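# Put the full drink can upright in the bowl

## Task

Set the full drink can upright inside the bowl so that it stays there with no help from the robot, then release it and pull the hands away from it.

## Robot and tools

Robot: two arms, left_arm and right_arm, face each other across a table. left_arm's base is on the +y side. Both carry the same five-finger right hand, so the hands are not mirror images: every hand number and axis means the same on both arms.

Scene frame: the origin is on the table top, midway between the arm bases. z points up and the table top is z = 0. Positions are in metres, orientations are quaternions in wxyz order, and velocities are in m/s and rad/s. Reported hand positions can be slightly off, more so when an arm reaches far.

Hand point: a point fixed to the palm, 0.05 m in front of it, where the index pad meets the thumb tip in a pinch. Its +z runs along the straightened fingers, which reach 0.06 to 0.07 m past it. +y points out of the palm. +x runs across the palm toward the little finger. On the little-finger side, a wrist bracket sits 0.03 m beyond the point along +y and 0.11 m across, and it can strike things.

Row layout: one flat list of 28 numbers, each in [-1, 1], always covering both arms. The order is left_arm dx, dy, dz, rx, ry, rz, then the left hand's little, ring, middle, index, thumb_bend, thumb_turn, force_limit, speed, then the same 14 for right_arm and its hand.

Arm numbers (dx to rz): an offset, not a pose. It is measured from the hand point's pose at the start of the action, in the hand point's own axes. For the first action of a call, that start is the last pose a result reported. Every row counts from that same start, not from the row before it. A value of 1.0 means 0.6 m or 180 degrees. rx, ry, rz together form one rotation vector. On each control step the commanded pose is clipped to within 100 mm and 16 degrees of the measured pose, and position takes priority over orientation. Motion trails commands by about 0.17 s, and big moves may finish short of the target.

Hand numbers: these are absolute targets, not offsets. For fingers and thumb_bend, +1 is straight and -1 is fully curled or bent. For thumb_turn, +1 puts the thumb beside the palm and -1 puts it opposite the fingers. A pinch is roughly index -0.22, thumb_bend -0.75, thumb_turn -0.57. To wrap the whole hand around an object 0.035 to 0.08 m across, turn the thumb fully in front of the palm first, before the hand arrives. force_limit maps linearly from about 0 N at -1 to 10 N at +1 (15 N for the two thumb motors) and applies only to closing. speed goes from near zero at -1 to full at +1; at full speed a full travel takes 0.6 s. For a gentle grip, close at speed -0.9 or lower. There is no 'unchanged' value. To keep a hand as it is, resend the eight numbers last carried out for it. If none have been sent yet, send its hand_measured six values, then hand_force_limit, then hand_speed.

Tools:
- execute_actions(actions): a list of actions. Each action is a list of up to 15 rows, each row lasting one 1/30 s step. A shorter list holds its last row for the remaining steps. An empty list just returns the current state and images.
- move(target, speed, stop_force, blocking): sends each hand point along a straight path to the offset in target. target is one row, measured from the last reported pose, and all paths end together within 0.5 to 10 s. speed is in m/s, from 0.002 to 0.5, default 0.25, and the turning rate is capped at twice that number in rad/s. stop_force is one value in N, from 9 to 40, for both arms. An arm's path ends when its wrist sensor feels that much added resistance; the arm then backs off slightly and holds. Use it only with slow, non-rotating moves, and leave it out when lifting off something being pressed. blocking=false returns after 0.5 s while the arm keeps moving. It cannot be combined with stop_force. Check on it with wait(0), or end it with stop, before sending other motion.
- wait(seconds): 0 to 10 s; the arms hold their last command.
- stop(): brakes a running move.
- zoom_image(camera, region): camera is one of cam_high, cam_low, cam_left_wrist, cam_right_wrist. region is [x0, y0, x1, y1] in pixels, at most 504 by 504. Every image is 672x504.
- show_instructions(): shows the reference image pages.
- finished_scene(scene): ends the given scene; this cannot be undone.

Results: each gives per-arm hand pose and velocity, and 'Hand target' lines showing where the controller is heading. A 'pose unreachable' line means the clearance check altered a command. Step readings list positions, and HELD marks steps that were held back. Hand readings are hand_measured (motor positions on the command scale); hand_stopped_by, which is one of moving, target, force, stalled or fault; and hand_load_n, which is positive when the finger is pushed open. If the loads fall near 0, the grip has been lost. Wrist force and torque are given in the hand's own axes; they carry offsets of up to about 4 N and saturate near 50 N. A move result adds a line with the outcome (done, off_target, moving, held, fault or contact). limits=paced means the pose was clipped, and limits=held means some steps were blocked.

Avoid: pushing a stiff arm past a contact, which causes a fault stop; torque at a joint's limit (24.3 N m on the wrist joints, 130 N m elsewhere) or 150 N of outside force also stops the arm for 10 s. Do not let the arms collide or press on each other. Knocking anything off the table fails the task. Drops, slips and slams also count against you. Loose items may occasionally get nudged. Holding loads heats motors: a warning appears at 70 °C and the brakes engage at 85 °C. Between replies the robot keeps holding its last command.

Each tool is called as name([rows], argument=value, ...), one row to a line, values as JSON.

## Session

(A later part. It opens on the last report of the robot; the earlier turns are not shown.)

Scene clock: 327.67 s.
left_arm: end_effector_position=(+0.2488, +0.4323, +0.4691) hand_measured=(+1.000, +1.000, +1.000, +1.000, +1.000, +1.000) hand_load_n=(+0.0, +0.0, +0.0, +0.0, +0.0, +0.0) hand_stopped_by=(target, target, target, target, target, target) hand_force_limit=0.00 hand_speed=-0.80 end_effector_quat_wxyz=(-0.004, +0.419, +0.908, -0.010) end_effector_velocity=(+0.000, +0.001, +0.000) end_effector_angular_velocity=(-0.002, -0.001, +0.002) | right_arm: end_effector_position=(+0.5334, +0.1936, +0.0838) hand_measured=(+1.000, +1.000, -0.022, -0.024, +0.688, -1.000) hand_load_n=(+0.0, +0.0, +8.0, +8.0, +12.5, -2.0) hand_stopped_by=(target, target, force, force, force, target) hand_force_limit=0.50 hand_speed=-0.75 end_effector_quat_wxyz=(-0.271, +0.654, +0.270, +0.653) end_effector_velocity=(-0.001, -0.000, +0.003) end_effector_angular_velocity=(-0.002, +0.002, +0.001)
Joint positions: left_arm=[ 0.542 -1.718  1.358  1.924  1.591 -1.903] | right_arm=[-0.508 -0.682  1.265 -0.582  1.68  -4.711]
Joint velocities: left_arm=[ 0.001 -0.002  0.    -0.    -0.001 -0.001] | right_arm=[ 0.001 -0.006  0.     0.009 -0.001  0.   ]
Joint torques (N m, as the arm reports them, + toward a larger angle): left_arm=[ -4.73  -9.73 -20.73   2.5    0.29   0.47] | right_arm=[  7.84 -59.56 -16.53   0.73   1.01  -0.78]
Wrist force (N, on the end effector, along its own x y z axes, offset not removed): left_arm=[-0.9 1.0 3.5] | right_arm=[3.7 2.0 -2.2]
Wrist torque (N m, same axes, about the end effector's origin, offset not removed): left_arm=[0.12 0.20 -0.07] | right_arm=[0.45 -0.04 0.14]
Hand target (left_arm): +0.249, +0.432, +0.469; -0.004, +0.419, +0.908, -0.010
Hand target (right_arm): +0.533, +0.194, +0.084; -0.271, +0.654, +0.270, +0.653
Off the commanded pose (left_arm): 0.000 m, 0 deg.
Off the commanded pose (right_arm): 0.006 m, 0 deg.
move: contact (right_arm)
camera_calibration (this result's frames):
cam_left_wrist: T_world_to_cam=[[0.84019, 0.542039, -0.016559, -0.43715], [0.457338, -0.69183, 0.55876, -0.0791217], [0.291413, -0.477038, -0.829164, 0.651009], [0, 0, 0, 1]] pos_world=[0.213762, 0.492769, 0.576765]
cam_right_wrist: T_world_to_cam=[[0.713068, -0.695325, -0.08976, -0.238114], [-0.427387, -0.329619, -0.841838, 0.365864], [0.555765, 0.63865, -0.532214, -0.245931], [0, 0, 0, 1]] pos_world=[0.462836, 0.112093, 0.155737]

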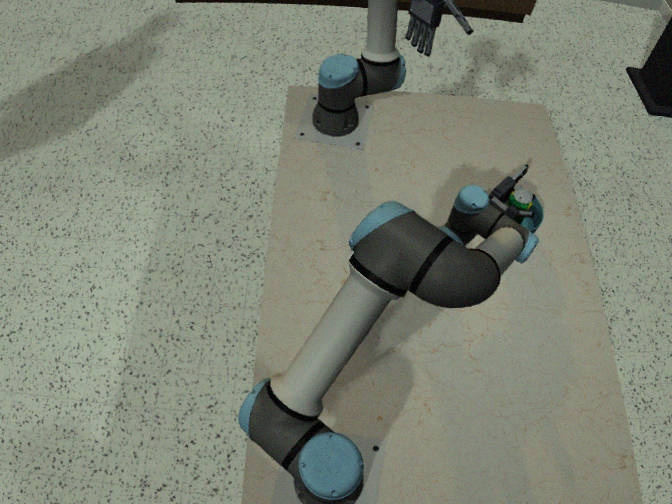

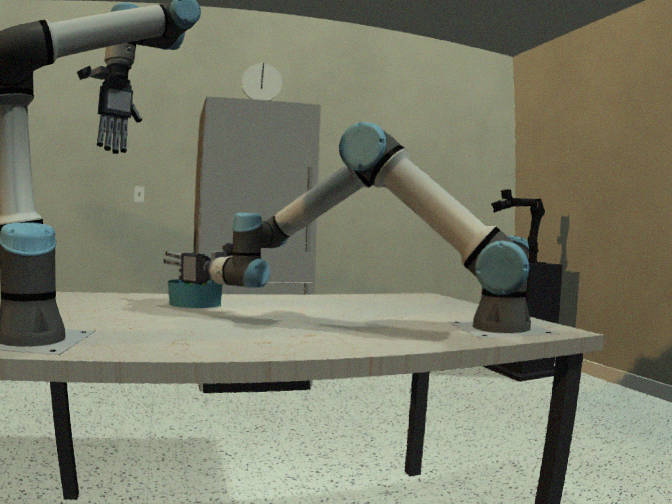

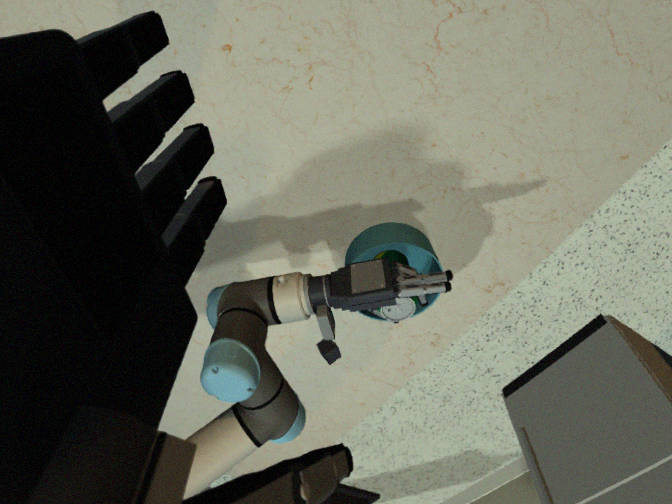

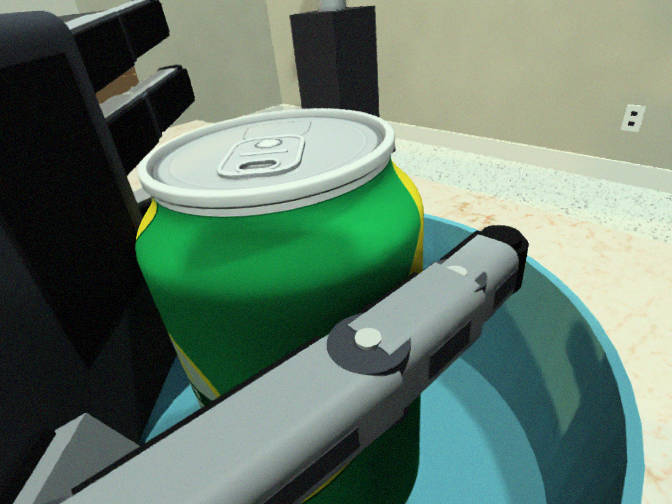

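execute_actions([
  [
[0,0,0,0,0,0, 1,1,1,1,1,1,0,-0.8, 0,0,0,0,0,0, 1,1,1,1,1,-1,0.5,0.3],
[0,0,0,0,0,0, 1,1,1,1,1,1,0,-0.8, 0,0,0,0,0,0, 1,1,1,1,1,-1,0.5,0.3],
[0,0,0,0,0,0, 1,1,1,1,1,1,0,-0.8, 0.001,0,0,0,0,0, 1,1,1,1,1,-1,0.5,0.3],
[0,0,0,0,0,0, 1,1,1,1,1,1,0,-0.8, 0.003,0,0,0,0,0, 1,1,1,1,1,-1,0.5,0.3],
[0,0,0,0,0,0, 1,1,1,1,1,1,0,-0.8, 0.006,-0.001,0,0,0,0, 1,1,1,1,1,-1,0.5,0.3],
[0,0,0,0,0,0, 1,1,1,1,1,1,0,-0.8, 0.009,-0.002,0,0,0,0, 1,1,1,1,1,-1,0.5,0.3],
[0,0,0,0,0,0, 1,1,1,1,1,1,0,-0.8, 0.012,-0.003,0,0,0,0, 1,1,1,1,1,-1,0.5,0.3],
[0,0,0,0,0,0, 1,1,1,1,1,1,0,-0.8, 0.014,-0.004,0,0,0,0, 1,1,1,1,1,-1,0.5,0.3],
[0,0,0,0,0,0, 1,1,1,1,1,1,0,-0.8, 0.015,-0.005,0,0,0,0, 1,1,1,1,1,-1,0.5,0.3]
],
])

Scene clock: 348.47 s.
left_arm: end_effector_position=(+0.2488, +0.4323, +0.4691) hand_measured=(+1.000, +1.000, +1.000, +1.000, +1.000, +1.000) hand_load_n=(+0.0, +0.0, +0.0, +0.0, +0.0, +0.0) hand_stopped_by=(target, target, target, target, target, target) hand_force_limit=0.00 hand_speed=-0.80 end_effector_quat_wxyz=(-0.004, +0.419, +0.908, -0.010) end_effector_velocity=(+0.000, +0.000, +0.000) end_effector_angular_velocity=(-0.001, -0.001, +0.000) | right_arm: end_effector_position=(+0.5315, +0.1955, +0.0921) hand_measured=(+1.000, +1.000, +0.836, +0.834, +1.000, -1.000) hand_load_n=(+0.0, +0.0, +0.5, +0.5, +0.0, +0.0) hand_stopped_by=(target, target, moving, moving, target, target) hand_force_limit=0.50 hand_speed=0.30 end_effector_quat_wxyz=(-0.271, +0.654, +0.270, +0.653) end_effector_velocity=(-0.002, +0.002, +0.006) end_effector_angular_velocity=(+0.000, +0.002, -0.001)
Joint positions: left_arm=[ 0.542 -1.718  1.358  1.924  1.591 -1.903] | right_arm=[-0.504 -0.692  1.259 -0.566  1.684 -4.711]
Joint velocities: left_arm=[ 0.001 -0.001 -0.    -0.    -0.     0.   ] | right_arm=[ 0.004 -0.007 -0.007  0.015  0.005  0.002]
Joint torques (N m, as the arm reports them, + toward a larger angle): left_arm=[ -3.99 -10.29 -20.76   2.54   0.26   0.59] | right_arm=[  7.52 -61.79 -32.5    0.1    2.22  -1.01]
Wrist force (N, on the end effector, along its own x y z axes, offset not removed): left_arm=[-0.8 1.3 1.6] | right_arm=[-0.8 -1.3 -0.6]
Wrist torque (N m, same axes, about the end effector's origin, offset not removed): left_arm=[0.21 0.19 -0.07] | right_arm=[-0.10 0.06 -0.14]
Hand target (left_arm): +0.249, +0.432, +0.469; -0.004, +0.419, +0.908, -0.010
Hand target (right_arm): +0.531, +0.196, +0.093; -0.271, +0.654, +0.270, +0.653
Off the commanded pose (left_arm): 0.000 m, 0 deg.
Off the commanded pose (right_arm): 0.001 m, 0 deg.
Step readings (end_effector_position):
0: left_arm (+0.2488, +0.4323, +0.4691) | right_arm (+0.5334, +0.1937, +0.0844)
1: left_arm (+0.2488, +0.4323, +0.4691) | right_arm (+0.5334, +0.1937, +0.0844)
2: left_arm (+0.2488, +0.4323, +0.4691) | right_arm (+0.5334, +0.1937, +0.0844)
4: left_arm (+0.2488, +0.4323, +0.4691) | right_arm (+0.5334, +0.1937, +0.0844)
8: left_arm (+0.2488, +0.4323, +0.4691) | right_arm (+0.5329, +0.1942, +0.0871)
15: end_effector_position above
camera_calibration (this result's frames):
cam_left_wrist: T_world_to_cam=[[0.84019, 0.542039, -0.0165589, -0.43715], [0.457338, -0.69183, 0.55876, -0.0791215], [0.291413, -0.477038, -0.829164, 0.651009], [0, 0, 0, 1]] pos_world=[0.213762, 0.492769, 0.576765]
cam_right_wrist: T_world_to_cam=[[0.713113, -0.695279, -0.0897631, -0.234756], [-0.42733, -0.329602, -0.841874, 0.372619], [0.555751, 0.63871, -0.532156, -0.241725], [0, 0, 0, 1]] pos_world=[0.460978, 0.113987, 0.16399]

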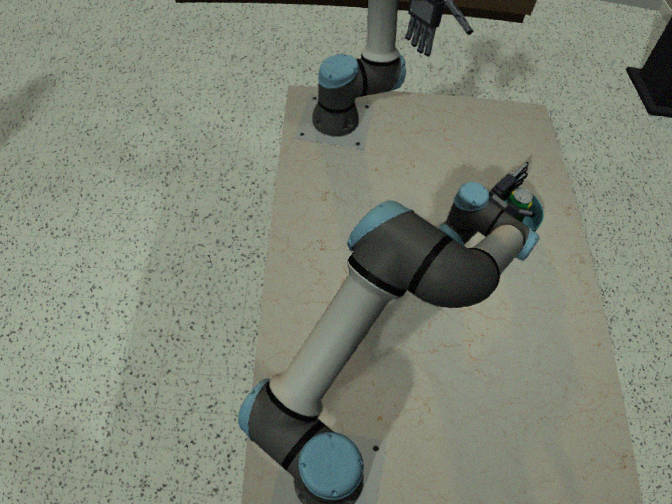

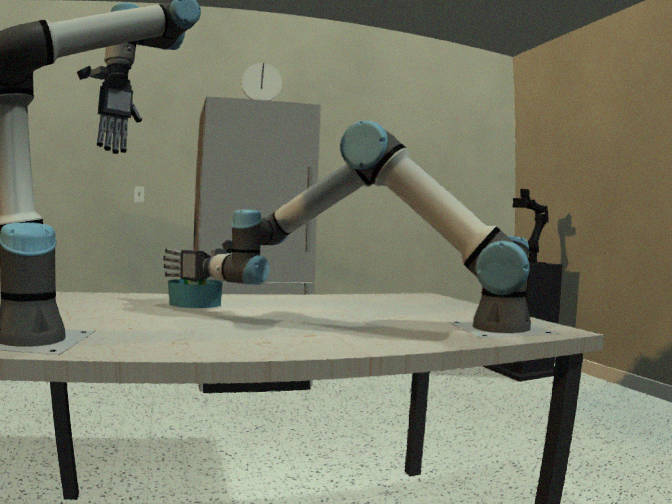

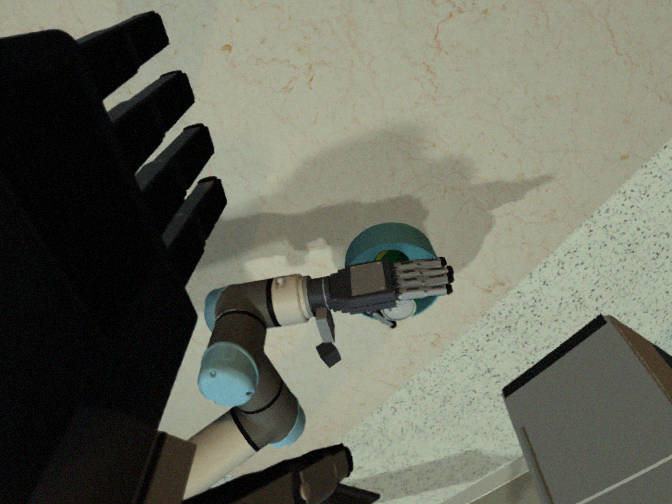

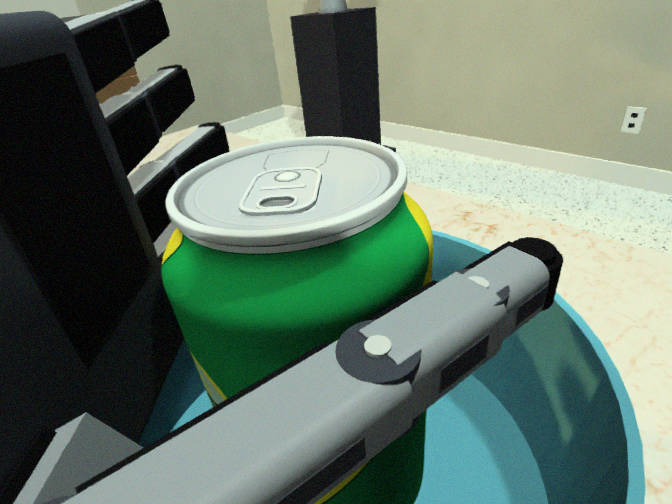

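The can is released and stayed upright. Moving the arm clear.

move(target=[0,0,0,0,0,0, 1,1,1,1,1,1,0,-0.8, 0.25,-0.045,-0.22,0,0,0, 1,1,1,1,1,-1,0.5,0.3], speed=0.3)

Scene clock: 351.90 s.
left_arm: end_effector_position=(+0.2488, +0.4323, +0.4691) hand_measured=(+1.000, +1.000, +1.000, +1.000, +1.000, +1.000) hand_load_n=(+0.0, +0.0, +0.0, +0.0, +0.0, +0.0) hand_stopped_by=(target, target, target, target, target, target) hand_force_limit=0.00 hand_speed=-0.80 end_effector_quat_wxyz=(-0.004, +0.419, +0.908, -0.010) end_effector_velocity=(+0.000, +0.000, +0.000) end_effector_angular_velocity=(+0.001, -0.001, -0.000) | right_arm: end_effector_position=(+0.4195, +0.1216, +0.2423) hand_measured=(+1.000, +1.000, +1.000, +1.000, +1.000, -1.000) hand_load_n=(+0.0, +0.0, +0.0, +0.0, +0.0, +0.0) hand_stopped_by=(target, target, target, target, target, target) hand_force_limit=0.50 hand_speed=0.30 end_effector_quat_wxyz=(-0.271, +0.654, +0.270, +0.653) end_effector_velocity=(-0.000, -0.001, +0.002) end_effector_angular_velocity=(+0.000, -0.000, +0.000)
Joint positions: left_arm=[ 0.542 -1.718  1.358  1.924  1.591 -1.903] | right_arm=[-0.427 -1.11   1.558 -0.448  1.761 -4.711]
Joint velocities: left_arm=[ 0.001  0.    -0.     0.    -0.001  0.001] | right_arm=[-0.001 -0.005  0.003  0.002 -0.001 -0.   ]
Joint torques (N m, as the arm reports them, + toward a larger angle): left_arm=[ -3.59 -10.13 -20.14   2.5    0.22   0.63] | right_arm=[  7.15 -47.81 -12.51  -0.05   2.27   1.41]
Wrist force (N, on the end effector, along its own x y z axes, offset not removed): left_arm=[0.1 1.9 1.8] | right_arm=[1.1 -1.0 -1.8]
Wrist torque (N m, same axes, about the end effector's origin, offset not removed): left_arm=[0.28 0.09 0.00] | right_arm=[0.07 -0.13 -0.03]
Hand target (left_arm): +0.249, +0.432, +0.469; -0.004, +0.419, +0.908, -0.010
Hand target (right_arm): +0.419, +0.122, +0.242; -0.271, +0.654, +0.270, +0.653
Off the commanded pose (left_arm): 0.000 m, 0 deg.
Off the commanded pose (right_arm): 0.000 m, 0 deg.
move: done
camera_calibration (this result's frames):
cam_left_wrist: T_world_to_cam=[[0.84019, 0.542039, -0.0165591, -0.43715], [0.457338, -0.69183, 0.55876, -0.0791217], [0.291413, -0.477038, -0.829164, 0.651009], [0, 0, 0, 1]] pos_world=[0.213762, 0.492769, 0.576765]
cam_right_wrist: T_world_to_cam=[[0.713096, -0.695282, -0.0898736, -0.192698], [-0.427421, -0.329553, -0.841846, 0.426867], [0.555703, 0.638731, -0.532182, -0.0523228], [0, 0, 0, 1]] pos_world=[0.34894, 0.0401159, 0.314193]

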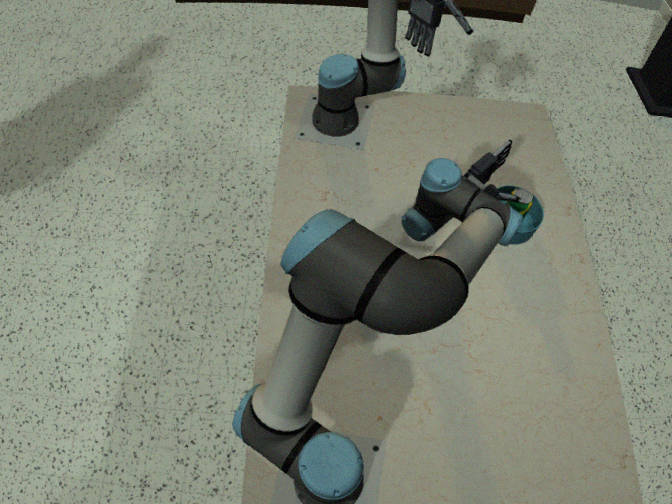

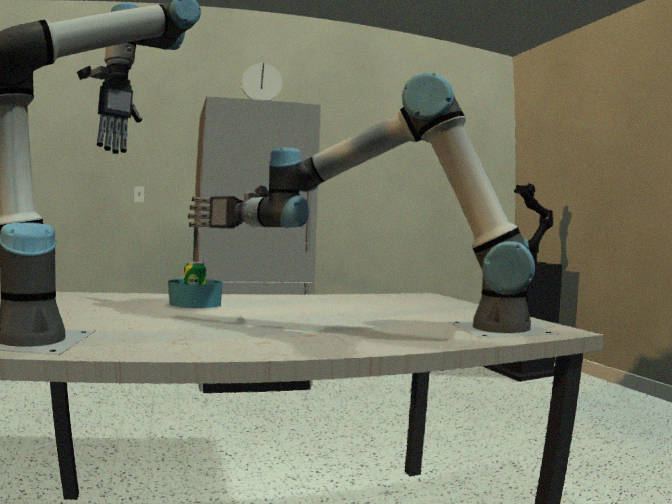

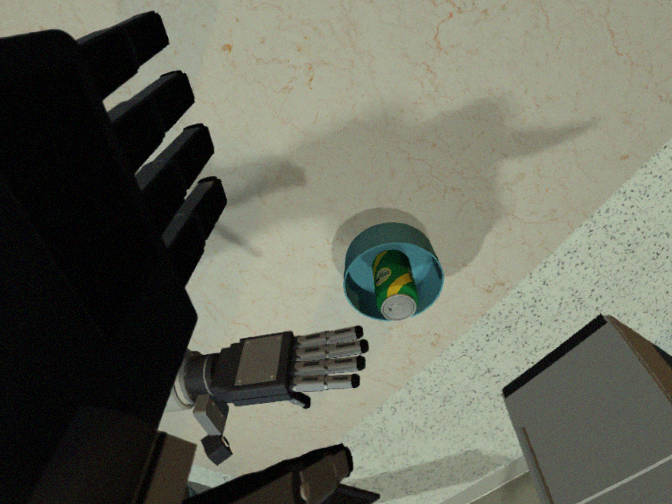

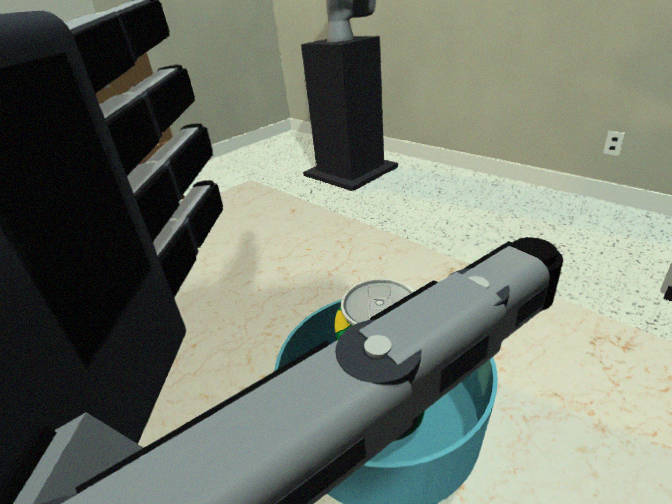

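The can is standing upright in the middle of the bowl and the hand is clear.

finished_scene(scene=2)

The scene is finished: the task was done.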